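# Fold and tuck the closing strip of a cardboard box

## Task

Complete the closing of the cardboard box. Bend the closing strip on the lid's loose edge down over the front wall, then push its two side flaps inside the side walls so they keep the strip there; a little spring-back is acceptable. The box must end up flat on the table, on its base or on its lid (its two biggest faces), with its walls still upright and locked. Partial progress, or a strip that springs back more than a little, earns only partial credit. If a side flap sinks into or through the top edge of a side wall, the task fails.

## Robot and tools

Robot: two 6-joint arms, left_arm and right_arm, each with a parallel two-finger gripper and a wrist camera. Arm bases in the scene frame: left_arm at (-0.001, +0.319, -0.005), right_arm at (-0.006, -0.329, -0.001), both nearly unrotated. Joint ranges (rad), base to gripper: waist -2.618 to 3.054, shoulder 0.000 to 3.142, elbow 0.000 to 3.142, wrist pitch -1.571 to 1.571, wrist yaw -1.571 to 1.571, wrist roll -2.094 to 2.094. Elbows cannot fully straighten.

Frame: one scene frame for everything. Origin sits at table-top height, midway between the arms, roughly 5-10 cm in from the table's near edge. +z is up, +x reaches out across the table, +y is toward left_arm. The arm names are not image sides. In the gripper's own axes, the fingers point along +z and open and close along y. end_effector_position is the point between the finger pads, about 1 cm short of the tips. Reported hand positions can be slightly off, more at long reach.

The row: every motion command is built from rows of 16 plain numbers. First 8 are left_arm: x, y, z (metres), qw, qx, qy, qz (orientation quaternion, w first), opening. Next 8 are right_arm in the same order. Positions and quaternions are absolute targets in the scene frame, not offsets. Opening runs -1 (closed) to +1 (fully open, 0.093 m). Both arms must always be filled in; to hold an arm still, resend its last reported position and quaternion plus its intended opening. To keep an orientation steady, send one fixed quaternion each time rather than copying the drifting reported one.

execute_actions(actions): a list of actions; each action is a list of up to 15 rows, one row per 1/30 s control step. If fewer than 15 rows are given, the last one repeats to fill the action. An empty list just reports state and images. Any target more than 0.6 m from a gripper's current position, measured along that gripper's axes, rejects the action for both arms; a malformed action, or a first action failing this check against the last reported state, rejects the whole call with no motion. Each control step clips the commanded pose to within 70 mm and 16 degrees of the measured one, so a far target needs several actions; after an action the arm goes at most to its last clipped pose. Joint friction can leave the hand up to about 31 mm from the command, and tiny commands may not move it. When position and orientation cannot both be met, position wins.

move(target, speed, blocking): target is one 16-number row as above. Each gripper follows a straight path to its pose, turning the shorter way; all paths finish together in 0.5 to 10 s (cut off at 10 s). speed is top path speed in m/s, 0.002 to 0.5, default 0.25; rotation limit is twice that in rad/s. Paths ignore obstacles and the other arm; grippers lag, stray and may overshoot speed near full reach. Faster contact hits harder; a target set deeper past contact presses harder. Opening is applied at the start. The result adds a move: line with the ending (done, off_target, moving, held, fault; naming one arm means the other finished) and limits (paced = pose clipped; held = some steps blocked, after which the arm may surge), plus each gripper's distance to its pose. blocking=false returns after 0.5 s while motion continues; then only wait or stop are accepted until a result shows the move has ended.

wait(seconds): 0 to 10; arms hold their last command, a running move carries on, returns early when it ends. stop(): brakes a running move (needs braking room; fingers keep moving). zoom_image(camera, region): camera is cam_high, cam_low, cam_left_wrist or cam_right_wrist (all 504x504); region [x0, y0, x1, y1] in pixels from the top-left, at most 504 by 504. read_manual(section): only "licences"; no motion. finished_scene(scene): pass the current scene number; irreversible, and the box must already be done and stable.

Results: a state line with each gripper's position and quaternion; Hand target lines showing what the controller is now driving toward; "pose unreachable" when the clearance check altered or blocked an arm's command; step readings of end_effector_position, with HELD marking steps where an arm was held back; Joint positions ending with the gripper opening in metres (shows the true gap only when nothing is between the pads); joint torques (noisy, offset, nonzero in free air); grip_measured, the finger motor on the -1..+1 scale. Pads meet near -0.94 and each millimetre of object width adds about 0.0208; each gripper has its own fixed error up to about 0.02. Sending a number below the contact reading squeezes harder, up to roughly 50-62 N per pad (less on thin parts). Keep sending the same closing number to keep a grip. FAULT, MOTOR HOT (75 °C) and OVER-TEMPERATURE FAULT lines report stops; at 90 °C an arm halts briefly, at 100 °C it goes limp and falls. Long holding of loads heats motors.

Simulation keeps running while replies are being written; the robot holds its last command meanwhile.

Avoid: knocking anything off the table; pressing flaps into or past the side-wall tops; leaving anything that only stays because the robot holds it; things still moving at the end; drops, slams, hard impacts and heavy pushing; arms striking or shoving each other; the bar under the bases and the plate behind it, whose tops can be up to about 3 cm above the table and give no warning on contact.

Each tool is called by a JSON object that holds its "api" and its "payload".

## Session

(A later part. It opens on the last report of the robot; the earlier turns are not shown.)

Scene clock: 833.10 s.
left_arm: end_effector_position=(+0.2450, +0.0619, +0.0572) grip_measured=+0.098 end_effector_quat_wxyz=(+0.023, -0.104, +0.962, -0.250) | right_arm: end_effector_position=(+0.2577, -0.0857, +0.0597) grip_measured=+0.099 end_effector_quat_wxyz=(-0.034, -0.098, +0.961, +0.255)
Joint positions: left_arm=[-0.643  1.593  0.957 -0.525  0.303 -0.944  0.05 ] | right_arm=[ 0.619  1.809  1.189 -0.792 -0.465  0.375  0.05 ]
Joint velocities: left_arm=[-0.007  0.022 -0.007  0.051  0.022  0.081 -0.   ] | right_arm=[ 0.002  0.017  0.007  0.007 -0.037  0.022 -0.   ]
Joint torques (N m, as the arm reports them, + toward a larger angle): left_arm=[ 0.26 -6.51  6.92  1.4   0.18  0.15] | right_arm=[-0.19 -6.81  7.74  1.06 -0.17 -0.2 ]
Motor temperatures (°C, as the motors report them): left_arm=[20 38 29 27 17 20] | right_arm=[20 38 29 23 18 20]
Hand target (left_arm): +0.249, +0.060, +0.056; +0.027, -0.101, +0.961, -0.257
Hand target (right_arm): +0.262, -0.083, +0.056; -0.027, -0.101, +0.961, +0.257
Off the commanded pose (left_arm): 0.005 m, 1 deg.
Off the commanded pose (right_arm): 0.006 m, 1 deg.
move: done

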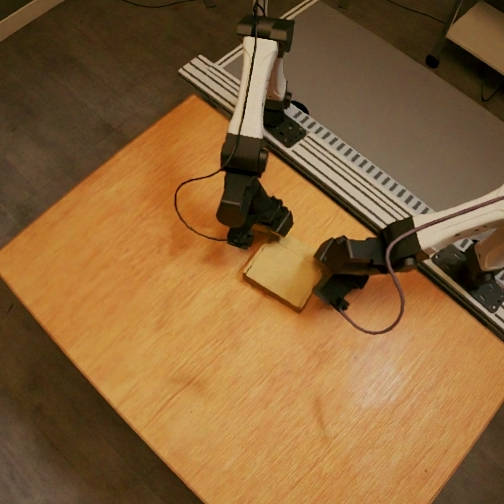

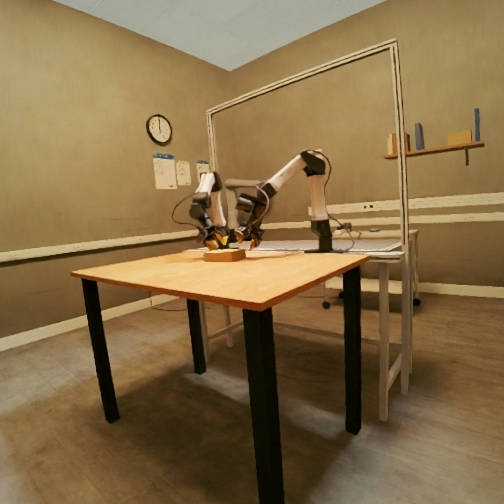

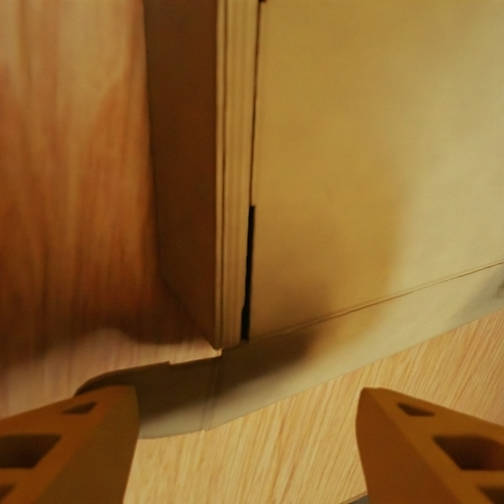

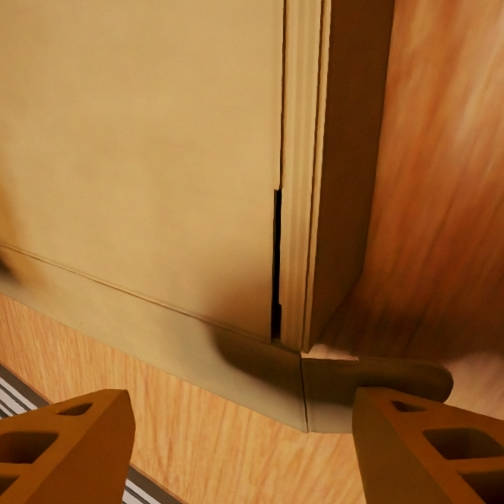

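{"api": "move", "payload": {"target": [0.252,0.066,0.10,0.0270,-0.1009,0.9606,-0.2574,0.1, 0.264,-0.09,0.10,-0.0270,-0.1009,0.9606,0.2574,0.1], "speed": 0.06}}

{"api": "move", "payload": {"target": [0.250,0.059,0.058,0.0270,-0.1009,0.9606,-0.2574,0.1, 0.262,-0.083,0.058,-0.0270,-0.1009,0.9606,0.2574,0.1], "speed": 0.04}}

Scene clock: 840.73 s.
left_arm: end_effector_position=(+0.2471, +0.0686, +0.0850) grip_measured=+0.098 end_effector_quat_wxyz=(+0.018, -0.106, +0.964, -0.244) | right_arm: end_effector_position=(+0.2596, -0.0898, +0.0899) grip_measured=+0.099 end_effector_quat_wxyz=(-0.039, -0.095, +0.962, +0.252)
Joint positions: left_arm=[-0.624  1.56   1.047 -0.673  0.308 -0.925  0.05 ] | right_arm=[ 0.609  1.783  1.285 -0.932 -0.465  0.366  0.05 ]
Joint velocities: left_arm=[ 0.007  0.002  0.002 -0.11  -0.022 -0.022  0.001] | right_arm=[ 0.002  0.007 -0.017 -0.066 -0.081 -0.095 -0.   ]
Joint torques (N m, as the arm reports them, + toward a larger angle): left_arm=[ 0.3  -8.47  9.91  1.    0.18  0.15] | right_arm=[-0.79 -8.78 10.09  0.68 -0.2  -0.26]
Motor temperatures (°C, as the motors report them): left_arm=[20 38 30 27 17 20] | right_arm=[20 38 30 23 18 20]
Hand target (left_arm): +0.252, +0.066, +0.100; +0.027, -0.101, +0.961, -0.257
Hand target (right_arm): +0.264, -0.090, +0.100; -0.027, -0.101, +0.961, +0.257
Off the commanded pose (left_arm): 0.016 m, 2 deg.
Off the commanded pose (right_arm): 0.011 m, 2 deg.
move: off_target (left_arm, right_arm)

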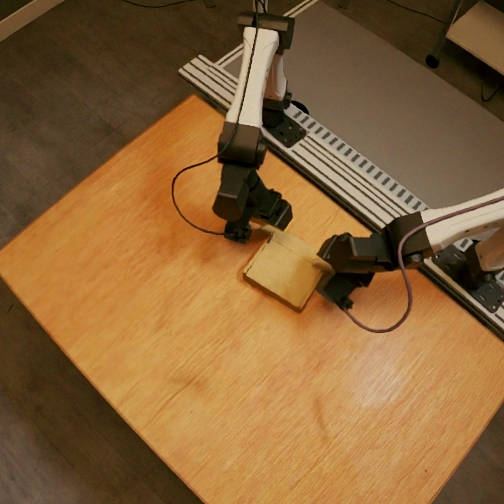

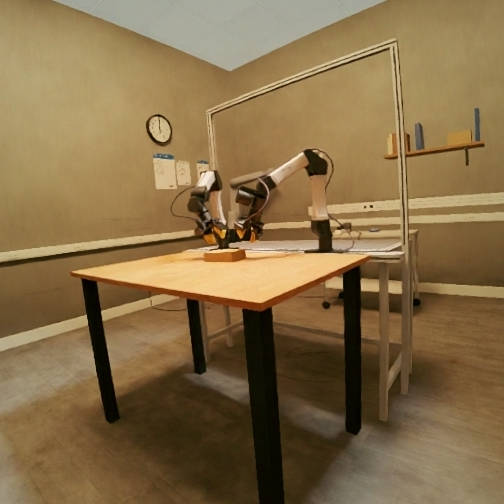

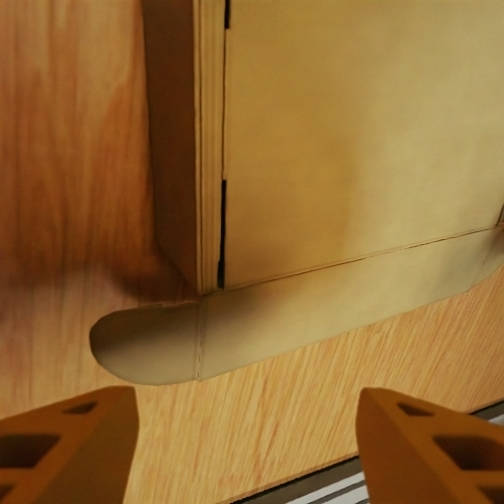

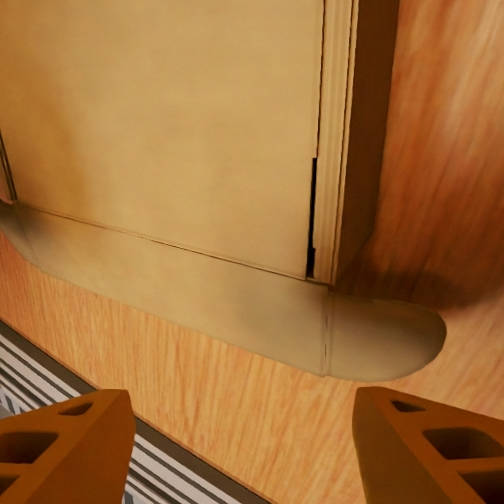

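Scene clock: 842.03 s.
left_arm: end_effector_position=(+0.2540, +0.0609, +0.0651) grip_measured=+0.098 end_effector_quat_wxyz=(+0.031, -0.102, +0.960, -0.258) | right_arm: end_effector_position=(+0.2639, -0.0864, +0.0641) grip_measured=+0.099 end_effector_quat_wxyz=(-0.026, -0.098, +0.961, +0.258)
Joint positions: left_arm=[-0.628  1.596  0.985 -0.534  0.308 -0.928  0.05 ] | right_arm=[ 0.609  1.809  1.206 -0.797 -0.465  0.366  0.05 ]
Joint velocities: left_arm=[-0.002 -0.022 -0.007 -0.022 -0.051  0.022 -0.001] | right_arm=[-0.017 -0.002 -0.002  0.037  0.037 -0.051  0.001]
Joint torques (N m, as the arm reports them, + toward a larger angle): left_arm=[-0.86 -6.68  5.41  1.44  0.14  0.02] | right_arm=[ 0.59 -6.9   6.75  1.08 -0.17 -0.13]
Motor temperatures (°C, as the motors report them): left_arm=[20 38 30 27 17 20] | right_arm=[20 38 30 23 18 20]
Hand target (left_arm): +0.250, +0.059, +0.058; +0.027, -0.101, +0.961, -0.257
Hand target (right_arm): +0.262, -0.083, +0.058; -0.027, -0.101, +0.961, +0.257
Off the commanded pose (left_arm): 0.008 m, 1 deg.
Off the commanded pose (right_arm): 0.007 m, 0 deg.
move: done

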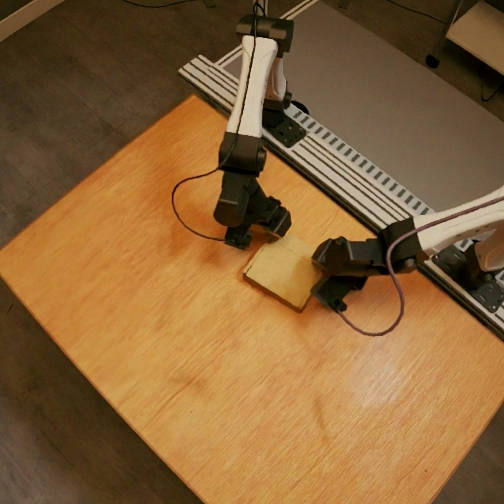

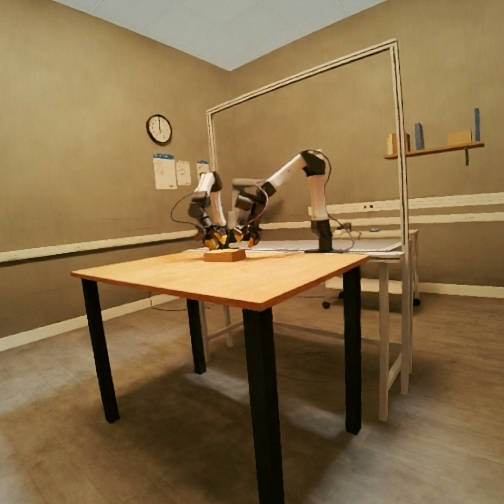

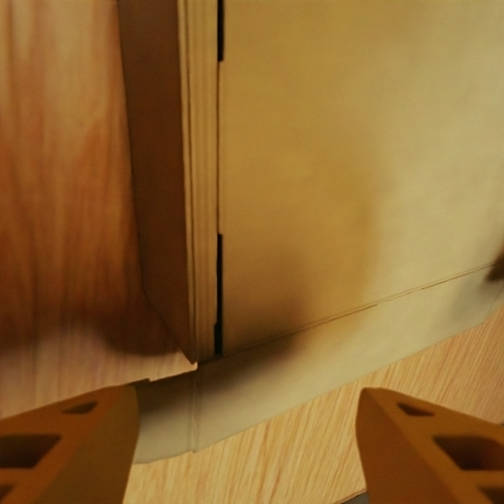

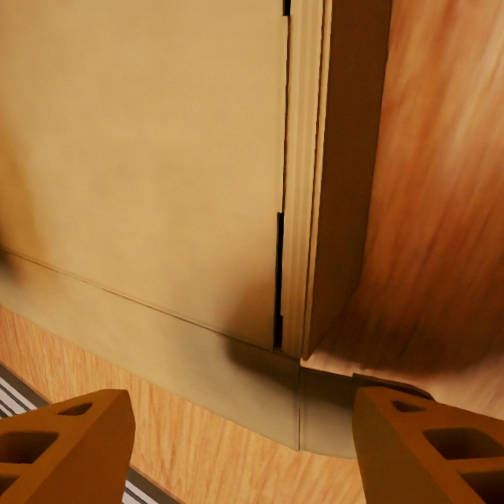

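{"api": "move", "payload": {"target": [0.249,0.058,0.043,0.0270,-0.1009,0.9606,-0.2574,0.1, 0.260,-0.082,0.043,-0.0270,-0.1009,0.9606,0.2574,0.1], "speed": 0.015}}

Scene clock: 851.30 s.
left_arm: end_effector_position=(+0.2544, +0.0592, +0.0518) grip_measured=+0.098 end_effector_quat_wxyz=(+0.033, -0.101, +0.960, -0.260) | right_arm: end_effector_position=(+0.2635, -0.0862, +0.0505) grip_measured=+0.099 end_effector_quat_wxyz=(-0.023, -0.099, +0.961, +0.259)
Joint positions: left_arm=[-0.631  1.618  0.949 -0.468  0.308 -0.931  0.05 ] | right_arm=[ 0.609  1.824  1.165 -0.736 -0.465  0.366  0.05 ]
Joint velocities: left_arm=[-0.007 -0.017  0.002 -0.081 -0.037  0.007 -0.001] | right_arm=[ 0.002 -0.002 -0.002 -0.022  0.007  0.022  0.001]
Joint torques (N m, as the arm reports them, + toward a larger angle): left_arm=[-0.95 -6.55  5.18  1.42  0.11  0.02] | right_arm=[ 0.88 -6.64  6.49  1.06 -0.18 -0.09]
Motor temperatures (°C, as the motors report them): left_arm=[20 38 30 27 17 20] | right_arm=[20 39 29 23 18 20]
Hand target (left_arm): +0.249, +0.058, +0.043; +0.027, -0.101, +0.961, -0.257
Hand target (right_arm): +0.260, -0.082, +0.043; -0.027, -0.101, +0.961, +0.257
Off the commanded pose (left_arm): 0.010 m, 1 deg.
Off the commanded pose (right_arm): 0.009 m, 0 deg.
move: done

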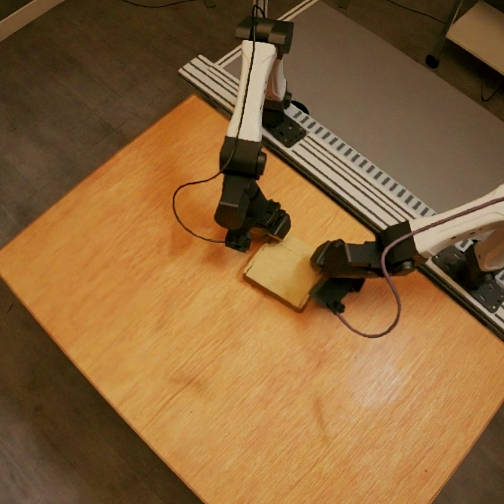

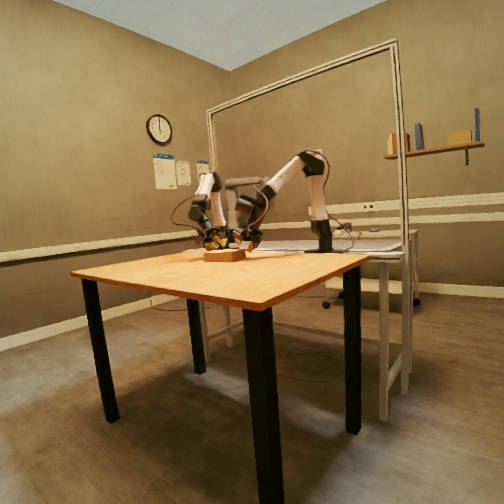

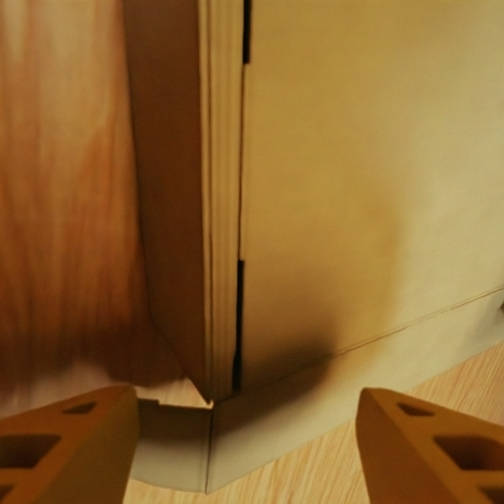

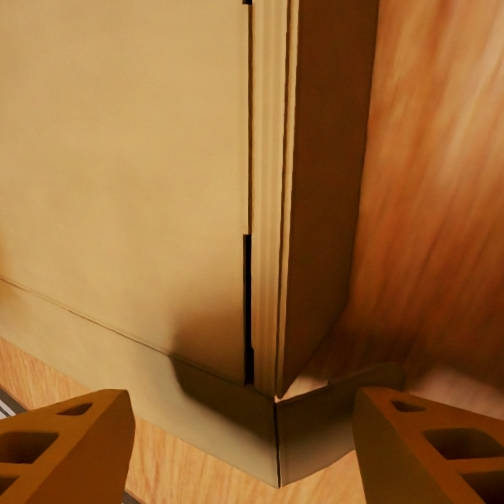

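{"api": "move", "payload": {"target": [0.249,0.051,0.034,0.0270,-0.1009,0.9606,-0.2574,0.1, 0.258,-0.077,0.037,-0.0270,-0.1009,0.9606,0.2574,0.1], "speed": 0.012}}

Scene clock: 857.57 s.
left_arm: end_effector_position=(+0.2553, +0.0513, +0.0441) grip_measured=+0.098 end_effector_quat_wxyz=(+0.033, -0.101, +0.959, -0.261) | right_arm: end_effector_position=(+0.2628, -0.0809, +0.0451) grip_measured=+0.099 end_effector_quat_wxyz=(-0.021, -0.100, +0.961, +0.258)
Joint positions: left_arm=[-0.648  1.651  0.948 -0.427  0.303 -0.947  0.05 ] | right_arm=[ 0.625  1.836  1.156 -0.705 -0.459  0.382  0.05 ]
Joint velocities: left_arm=[-0.002  0.002 -0.002  0.022 -0.022 -0.007 -0.001] | right_arm=[-0.007  0.002  0.002  0.037 -0.022 -0.022 -0.001]
Joint torques (N m, as the arm reports them, + toward a larger angle): left_arm=[-1.08 -6.74  4.66  1.52  0.11  0.01] | right_arm=[ 0.77 -6.82  6.09  1.12 -0.19 -0.13]
Motor temperatures (°C, as the motors report them): left_arm=[20 38 30 27 17 20] | right_arm=[20 39 29 23 18 20]
Hand target (left_arm): +0.249, +0.051, +0.034; +0.027, -0.101, +0.961, -0.257
Hand target (right_arm): +0.258, -0.077, +0.037; -0.027, -0.101, +0.961, +0.257
Off the commanded pose (left_arm): 0.012 m, 1 deg.
Off the commanded pose (right_arm): 0.010 m, 1 deg.
move: off_target (left_arm)

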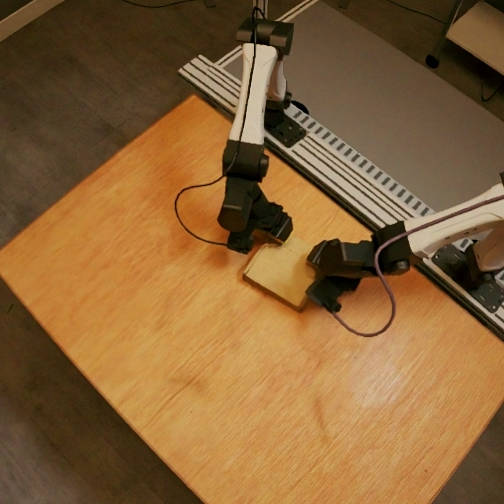

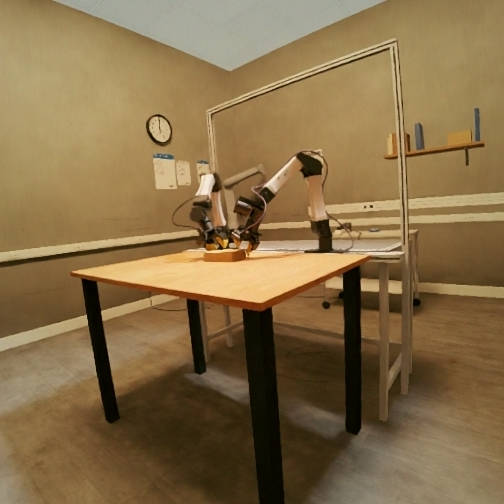

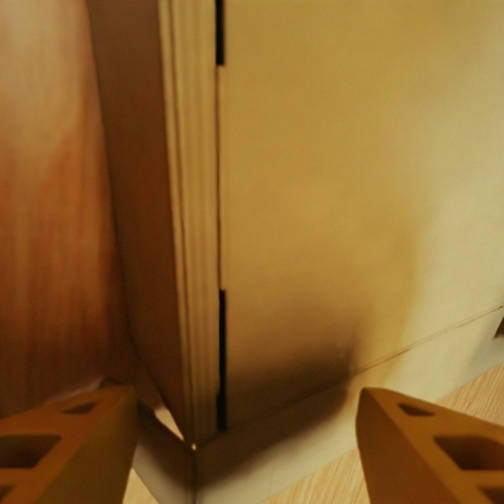

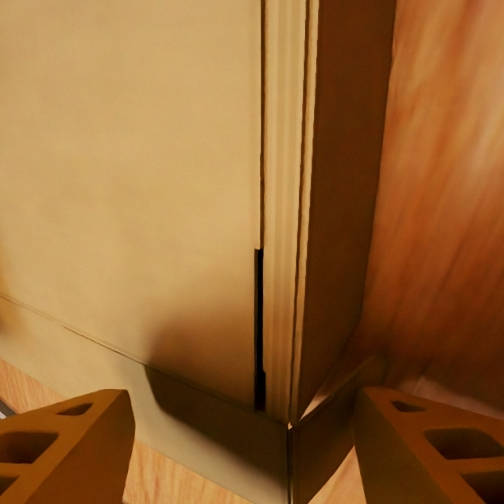

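{"api": "move", "payload": {"target": [0.249,0.052,0.034,0.0713,-0.2662,0.9285,-0.2488,0.1, 0.258,-0.077,0.037,0.0181,0.0674,0.9636,0.2582,0.1], "speed": 0.06}}

Scene clock: 896.07 s.
left_arm: end_effector_position=(+0.2527, +0.0511, +0.0365) grip_measured=+0.098 end_effector_quat_wxyz=(+0.067, -0.264, +0.930, -0.247) | right_arm: end_effector_position=(+0.2581, -0.0797, +0.0388) grip_measured=+0.099 end_effector_quat_wxyz=(+0.006, +0.066, +0.964, +0.259)
Joint positions: left_arm=[-0.737  1.609  0.862 -0.315  0.113 -1.341  0.05 ] | right_arm=[ 0.672  1.733  0.987 -0.491 -0.37   0.789  0.05 ]
Joint velocities: left_arm=[-0.002 -0.007  0.007  0.081 -0.022  0.022 -0.   ] | right_arm=[ 0.012 -0.012 -0.002  0.037 -0.022  0.037  0.   ]
Joint torques (N m, as the arm reports them, + toward a larger angle): left_arm=[-0.89 -8.23  4.81  1.56 -0.09 -0.03] | right_arm=[ 0.82 -7.38  6.06  1.52  0.12 -0.03]
Motor temperatures (°C, as the motors report them): left_arm=[20 38 29 28 17 20] | right_arm=[20 39 29 23 18 20]
Hand target (left_arm): +0.249, +0.052, +0.034; +0.071, -0.266, +0.928, -0.249
Hand target (right_arm): +0.258, -0.077, +0.037; +0.018, +0.067, +0.964, +0.258
Off the commanded pose (left_arm): 0.005 m, 1 deg.
Off the commanded pose (right_arm): 0.003 m, 1 deg.
move: done

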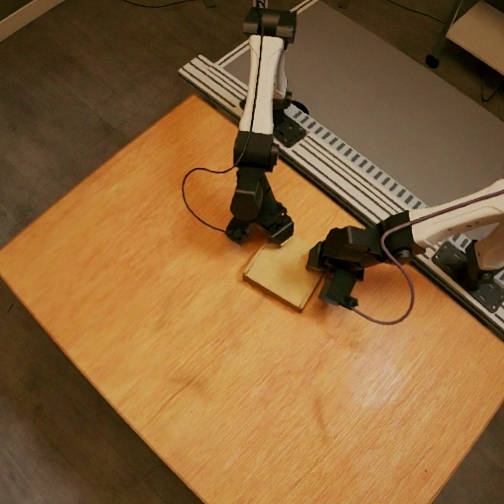

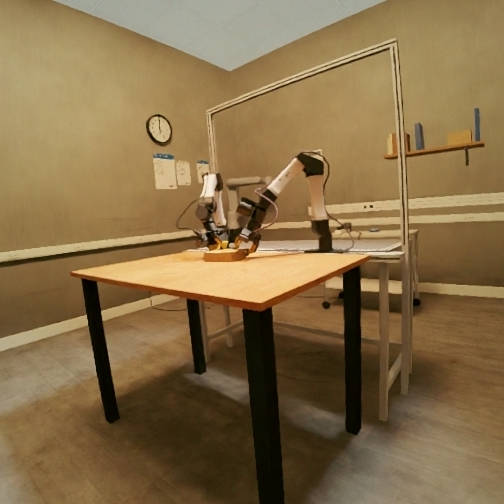

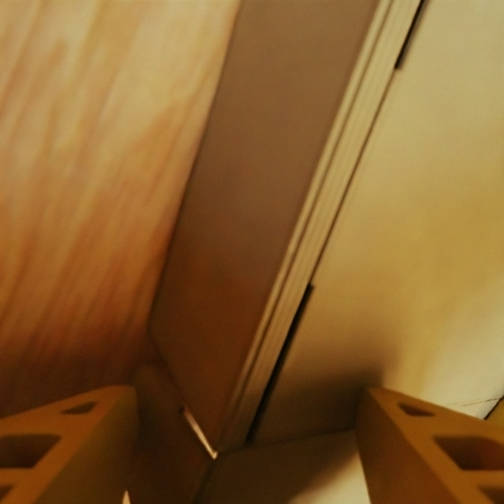

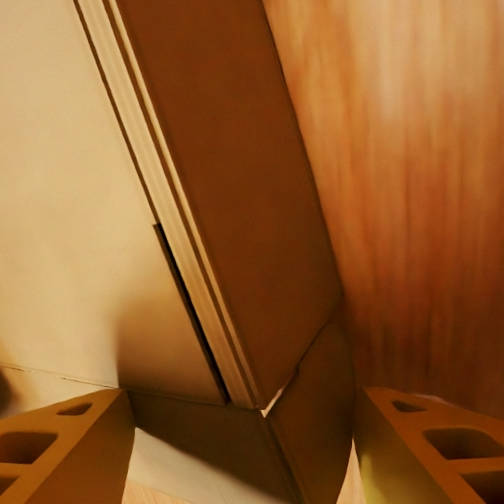

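Both ears are near vertical now. Zoom to check alignment.

{"api": "zoom_image", "payload": {"camera": "cam_left_wrist", "region": [90, 304, 290, 504]}}

{"api": "zoom_image", "payload": {"camera": "cam_right_wrist", "region": [200, 270, 420, 490]}}

Region (90, 304, 290, 504) of cam_left_wrist's 504x504 image, scaled by 2.520, with more detail than that image has.

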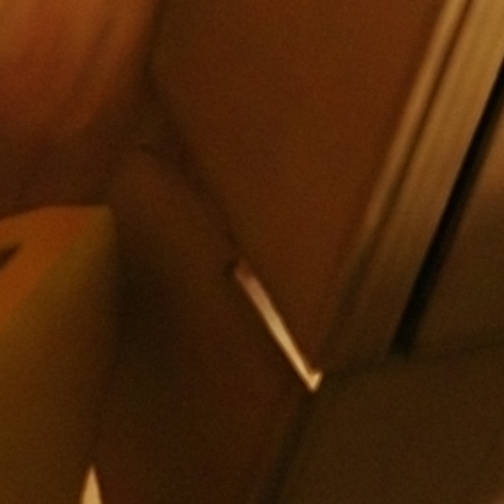

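Region (200, 270, 420, 490) of cam_right_wrist's 504x504 image, scaled by 2.291, with more detail than that image has.

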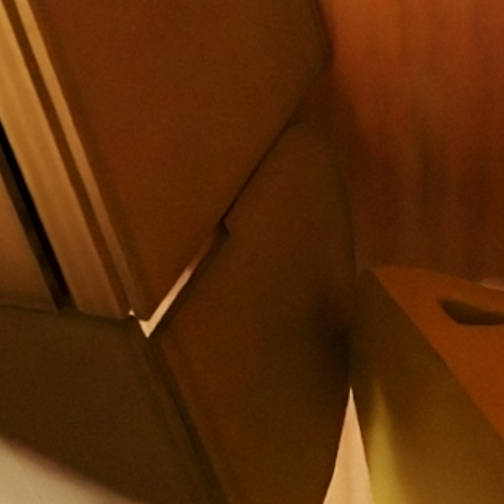

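{"api": "move", "payload": {"target": [0.249,0.052,0.034,0.0713,-0.2662,0.9285,-0.2488,0.1, 0.258,-0.077,0.037,0.0181,0.0674,0.9636,0.2582,-0.03], "speed": 0.02}}

{"api": "zoom_image", "payload": {"camera": "cam_right_wrist", "region": [200, 270, 420, 490]}}

{"api": "zoom_image", "payload": {"camera": "cam_left_wrist", "region": [90, 304, 290, 504]}}

Scene clock: 928.60 s.
left_arm: end_effector_position=(+0.2529, +0.0511, +0.0366) grip_measured=+0.098 end_effector_quat_wxyz=(+0.067, -0.265, +0.929, -0.247) | right_arm: end_effector_position=(+0.2583, -0.0786, +0.0399) grip_measured=-0.027 end_effector_quat_wxyz=(+0.006, +0.066, +0.963, +0.262)
Joint positions: left_arm=[-0.737  1.609  0.862 -0.314  0.112 -1.345  0.05 ] | right_arm=[ 0.672  1.731  0.987 -0.488 -0.375  0.793  0.044]
Joint velocities: left_arm=[ 0.002 -0.002 -0.027 -0.007 -0.037  0.051 -0.001] | right_arm=[-0.002  0.002 -0.012 -0.037 -0.051 -0.007 -0.001]
Joint torques (N m, as the arm reports them, + toward a larger angle): left_arm=[-0.87 -8.22  4.82  1.58 -0.12 -0.02] | right_arm=[ 0.91 -7.39  6.1   1.48  0.13 -0.05]
Motor temperatures (°C, as the motors report them): left_arm=[20 40 29 29 17 20] | right_arm=[20 40 28 24 18 20]
Hand target (left_arm): +0.249, +0.052, +0.034; +0.071, -0.266, +0.929, -0.249
Hand target (right_arm): +0.258, -0.077, +0.037; +0.018, +0.067, +0.964, +0.258
Off the commanded pose (left_arm): 0.005 m, 0 deg.
Off the commanded pose (right_arm): 0.003 m, 1 deg.
move: done

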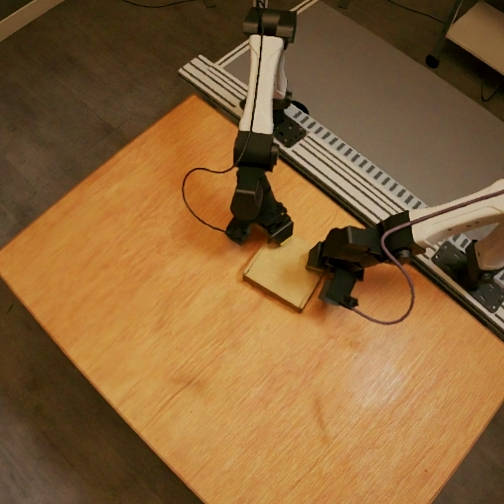

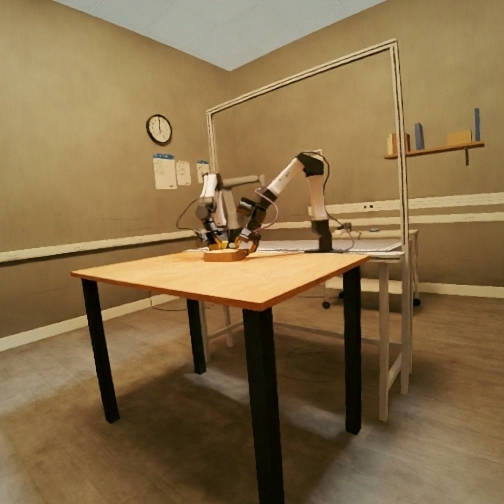

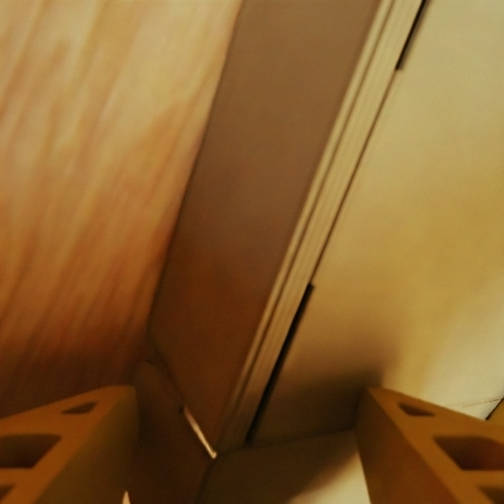

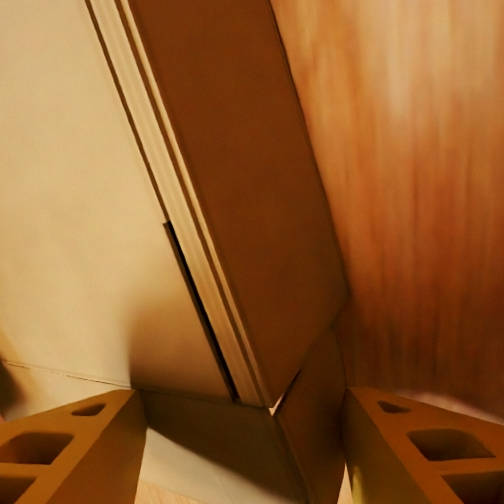

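Region (200, 270, 420, 490) of cam_right_wrist's 504x504 image, scaled by 2.291, with more detail than that image has.

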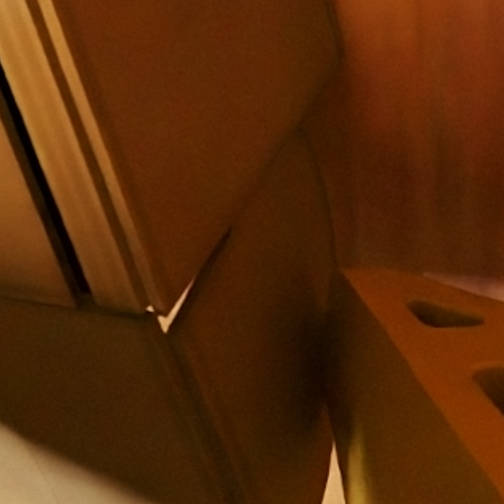

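Region (90, 304, 290, 504) of cam_left_wrist's 504x504 image, scaled by 2.520, with more detail than that image has.

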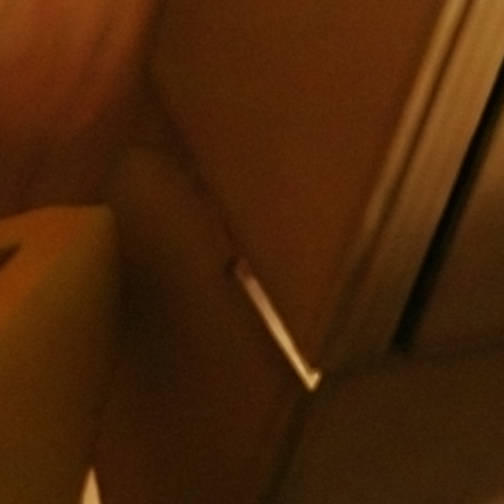

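{"api": "move", "payload": {"target": [0.249,0.052,0.034,0.0713,-0.2662,0.9285,-0.2488,0.0, 0.258,-0.077,0.037,0.0181,0.0674,0.9636,0.2582,-0.03], "speed": 0.02}}

{"api": "zoom_image", "payload": {"camera": "cam_left_wrist", "region": [90, 304, 290, 504]}}

{"api": "zoom_image", "payload": {"camera": "cam_right_wrist", "region": [200, 270, 420, 490]}}

Scene clock: 958.27 s.
left_arm: end_effector_position=(+0.2538, +0.0501, +0.0373) grip_measured=+0.002 end_effector_quat_wxyz=(+0.069, -0.265, +0.929, -0.250) | right_arm: end_effector_position=(+0.2583, -0.0785, +0.0400) grip_measured=-0.027 end_effector_quat_wxyz=(+0.006, +0.066, +0.963, +0.262)
Joint positions: left_arm=[-0.737  1.609  0.862 -0.308  0.113 -1.345  0.045] | right_arm=[ 0.672  1.731  0.987 -0.487 -0.376  0.793  0.044]
Joint velocities: left_arm=[-0.017 -0.002 -0.002  0.007 -0.037  0.066  0.   ] | right_arm=[ 0.002 -0.007 -0.002 -0.022 -0.022  0.051  0.   ]
Joint torques (N m, as the arm reports them, + toward a larger angle): left_arm=[-0.93 -8.21  4.83  1.51 -0.11  0.  ] | right_arm=[ 0.89 -7.38  6.12  1.5   0.13 -0.05]
Motor temperatures (°C, as the motors report them): left_arm=[20 40 29 30 17 20] | right_arm=[20 41 28 24 18 20]
Hand target (left_arm): +0.249, +0.052, +0.034; +0.071, -0.266, +0.929, -0.249
Hand target (right_arm): +0.258, -0.077, +0.037; +0.018, +0.067, +0.964, +0.258
Off the commanded pose (left_arm): 0.006 m, 0 deg.
Off the commanded pose (right_arm): 0.003 m, 1 deg.
move: done

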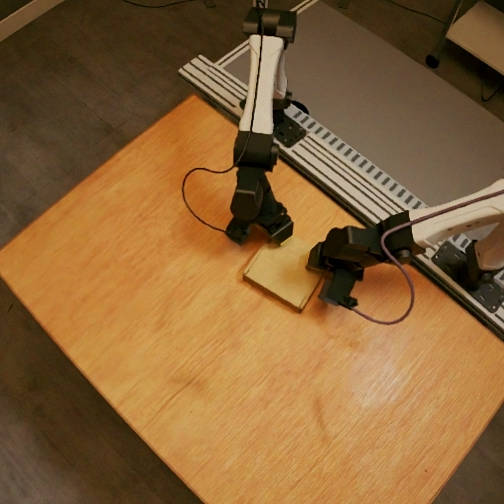

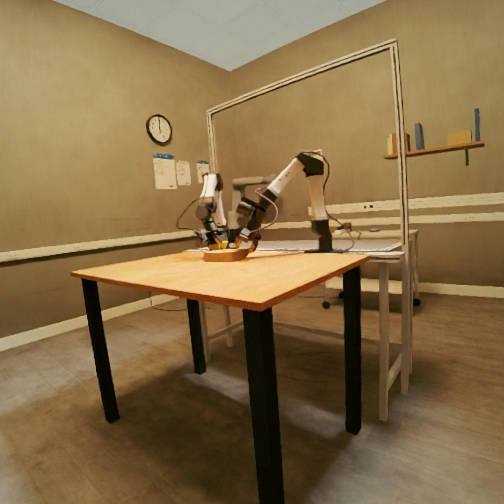

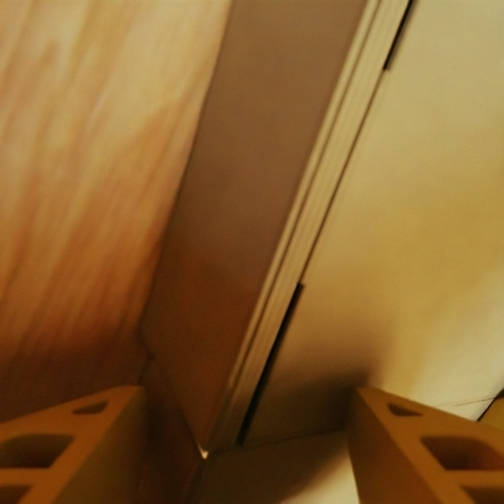

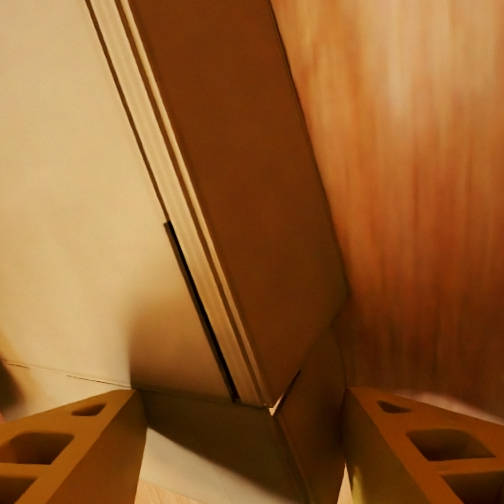

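Region (90, 304, 290, 504) of cam_left_wrist's 504x504 image, scaled by 2.520, with more detail than that image has.

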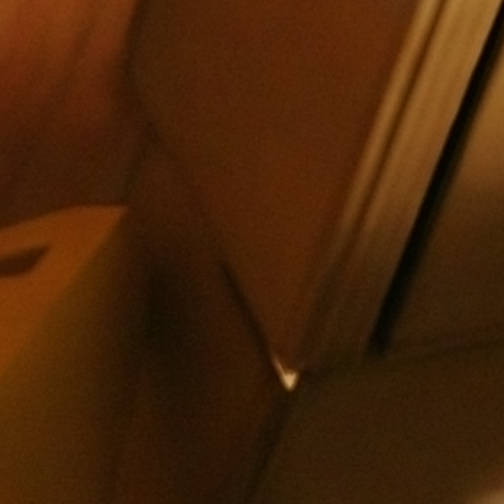

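Region (200, 270, 420, 490) of cam_right_wrist's 504x504 image, scaled by 2.291, with more detail than that image has.

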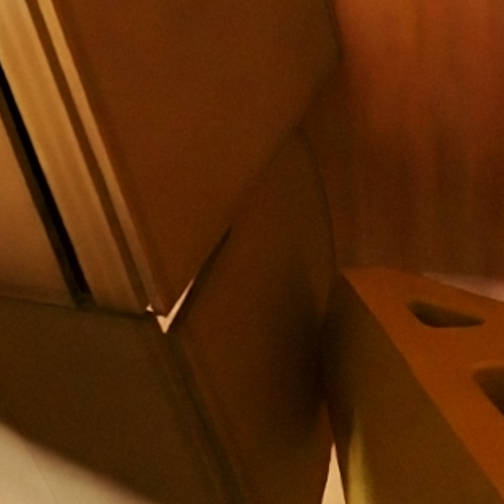

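{"api": "move", "payload": {"target": [0.2538,0.0501,0.035,0.1716,-0.2378,0.9215,-0.2545,0.0, 0.2585,-0.0785,0.037,0.1150,0.0410,0.9509,0.2846,-0.03], "speed": 0.04}}

{"api": "zoom_image", "payload": {"camera": "cam_left_wrist", "region": [60, 264, 300, 504]}}

{"api": "zoom_image", "payload": {"camera": "cam_right_wrist", "region": [190, 264, 430, 504]}}

Scene clock: 978.83 s.
left_arm: end_effector_position=(+0.2563, +0.0498, +0.0371) grip_measured=+0.002 end_effector_quat_wxyz=(+0.164, -0.245, +0.922, -0.252) | right_arm: end_effector_position=(+0.2605, -0.0791, +0.0380) grip_measured=-0.028 end_effector_quat_wxyz=(+0.106, +0.044, +0.951, +0.286)
Joint positions: left_arm=[-0.821  1.57   0.765 -0.153 -0.082 -1.337  0.045] | right_arm=[ 0.709  1.625  0.792 -0.206 -0.28   0.793  0.044]
Joint velocities: left_arm=[-0.002 -0.017  0.002  0.022  0.095 -0.007 -0.001] | right_arm=[ 0.007 -0.007 -0.002  0.007  0.037 -0.037 -0.001]
Joint torques (N m, as the arm reports them, + toward a larger angle): left_arm=[-0.94 -7.59  4.99  1.78 -0.15  0.17] | right_arm=[ 0.74 -6.62  6.26  1.8   0.15 -0.15]
Motor temperatures (°C, as the motors report them): left_arm=[20 40 29 30 17 20] | right_arm=[20 41 28 24 18 20]
Hand target (left_arm): +0.254, +0.051, +0.035; +0.171, -0.239, +0.921, -0.254
Hand target (right_arm): +0.259, -0.079, +0.036; +0.115, +0.041, +0.951, +0.284
Off the commanded pose (left_arm): 0.003 m, 1 deg.
Off the commanded pose (right_arm): 0.002 m, 1 deg.
move: done

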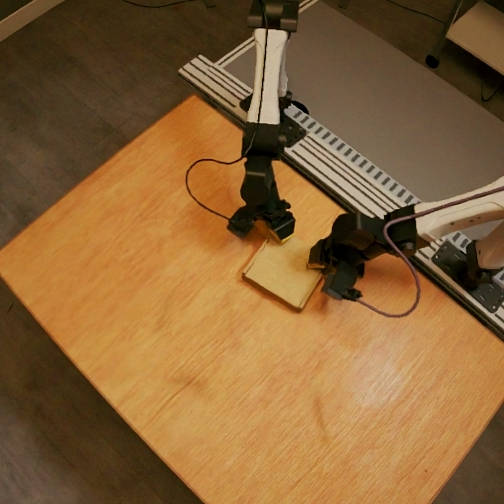

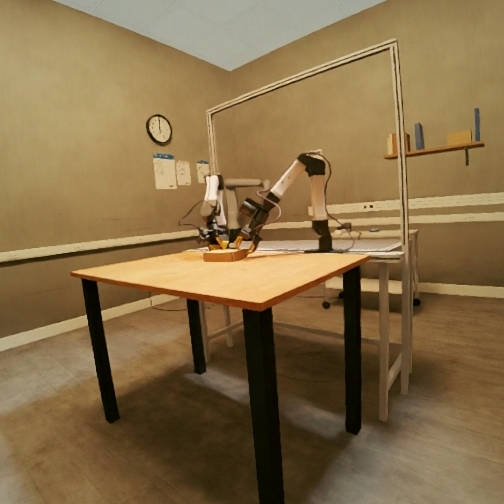

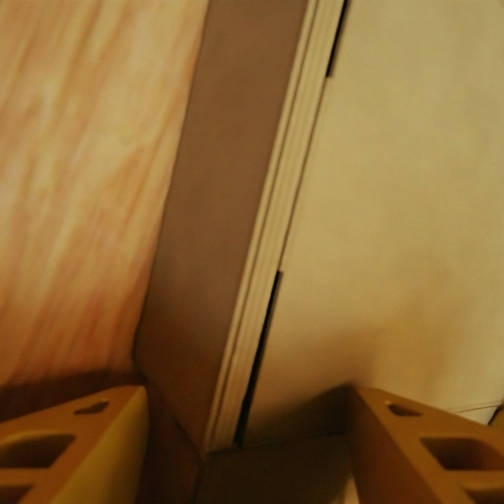

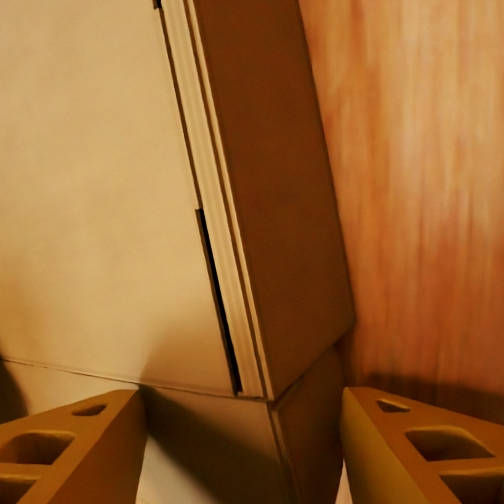

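Region (60, 264, 300, 504) of cam_left_wrist's 504x504 image, scaled by 2.100, with more detail than that image has.

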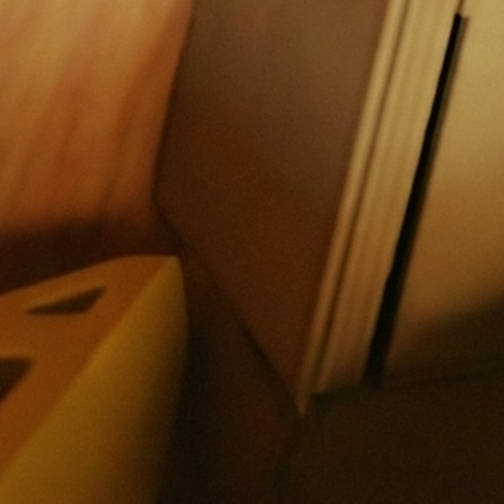

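Region (190, 264, 430, 504) of cam_right_wrist's 504x504 image, scaled by 2.100, with more detail than that image has.

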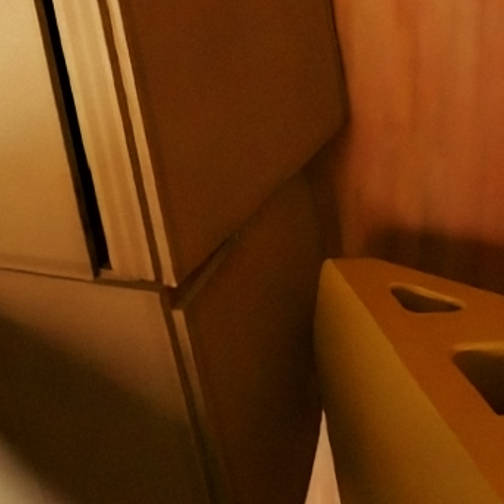

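{"api": "move", "payload": {"target": [0.2538,0.0501,0.035,0.1716,-0.2378,0.9215,-0.2545,0.0, 0.2595,-0.079,0.034,0.2107,0.0142,0.9277,0.3078,-0.03], "speed": 0.04}}

{"api": "zoom_image", "payload": {"camera": "cam_left_wrist", "region": [60, 264, 300, 504]}}

{"api": "zoom_image", "payload": {"camera": "cam_right_wrist", "region": [190, 264, 430, 504]}}

Scene clock: 1004.73 s.
left_arm: end_effector_position=(+0.2578, +0.0505, +0.0376) grip_measured=+0.002 end_effector_quat_wxyz=(+0.169, -0.246, +0.921, -0.250) | right_arm: end_effector_position=(+0.2636, -0.0777, +0.0366) grip_measured=-0.028 end_effector_quat_wxyz=(+0.204, +0.023, +0.927, +0.315)
Joint positions: left_arm=[-0.822  1.57   0.765 -0.15  -0.092 -1.336  0.045] | right_arm=[ 0.748  1.571  0.606  0.12  -0.188  0.782  0.044]
Joint velocities: left_arm=[-0.007  0.002  0.012 -0.037 -0.022  0.081 -0.001] | right_arm=[ 0.002  0.027  0.002  0.051  0.007 -0.022 -0.   ]
Joint torques (N m, as the arm reports them, + toward a larger angle): left_arm=[-0.86 -7.28  4.88  1.8  -0.08  0.15] | right_arm=[ 0.67 -5.91  5.9   2.04  0.16 -0.31]
Motor temperatures (°C, as the motors report them): left_arm=[20 40 29 31 17 20] | right_arm=[20 40 28 25 18 20]
Hand target (left_arm): +0.254, +0.050, +0.035; +0.172, -0.238, +0.922, -0.254
Hand target (right_arm): +0.260, -0.079, +0.034; +0.211, +0.015, +0.928, +0.307
Off the commanded pose (left_arm): 0.005 m, 1 deg.
Off the commanded pose (right_arm): 0.005 m, 2 deg.
move: done

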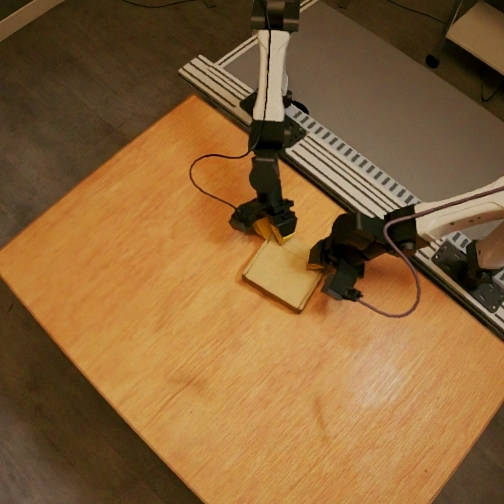

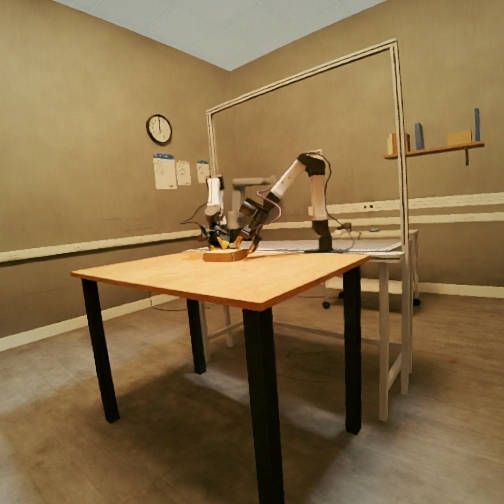

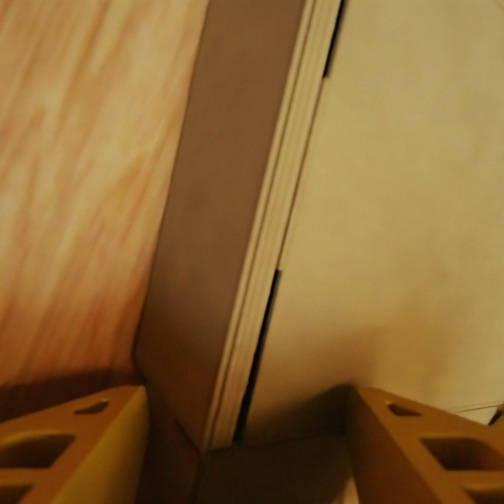

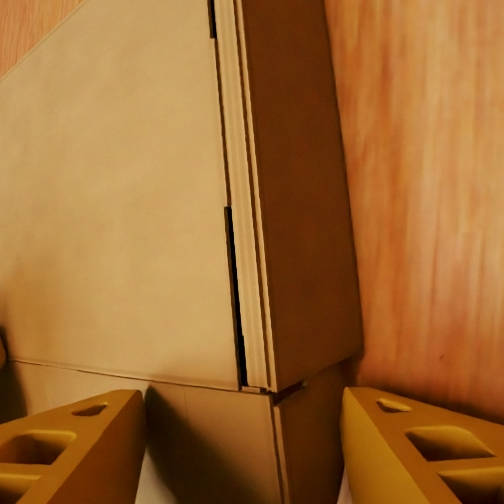

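Region (60, 264, 300, 504) of cam_left_wrist's 504x504 image, scaled by 2.100, with more detail than that image has.

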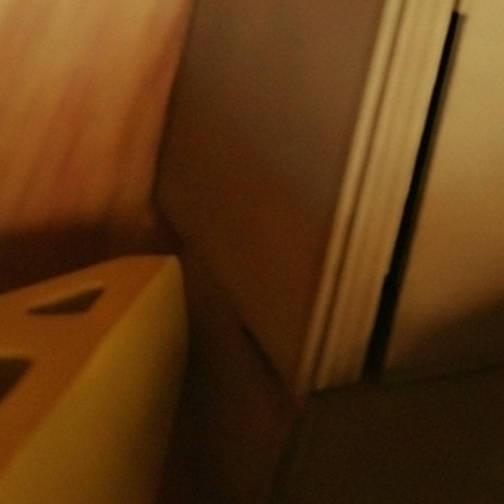

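Region (190, 264, 430, 504) of cam_right_wrist's 504x504 image, scaled by 2.100, with more detail than that image has.

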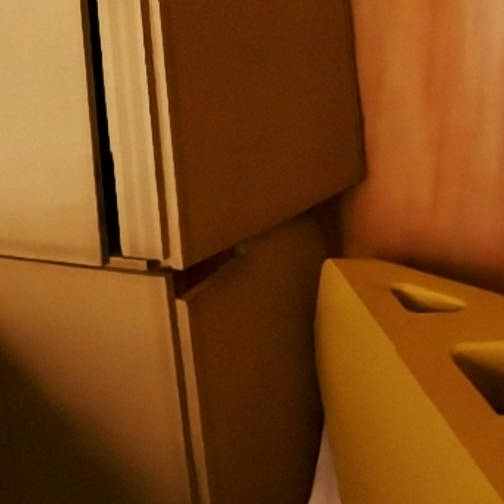

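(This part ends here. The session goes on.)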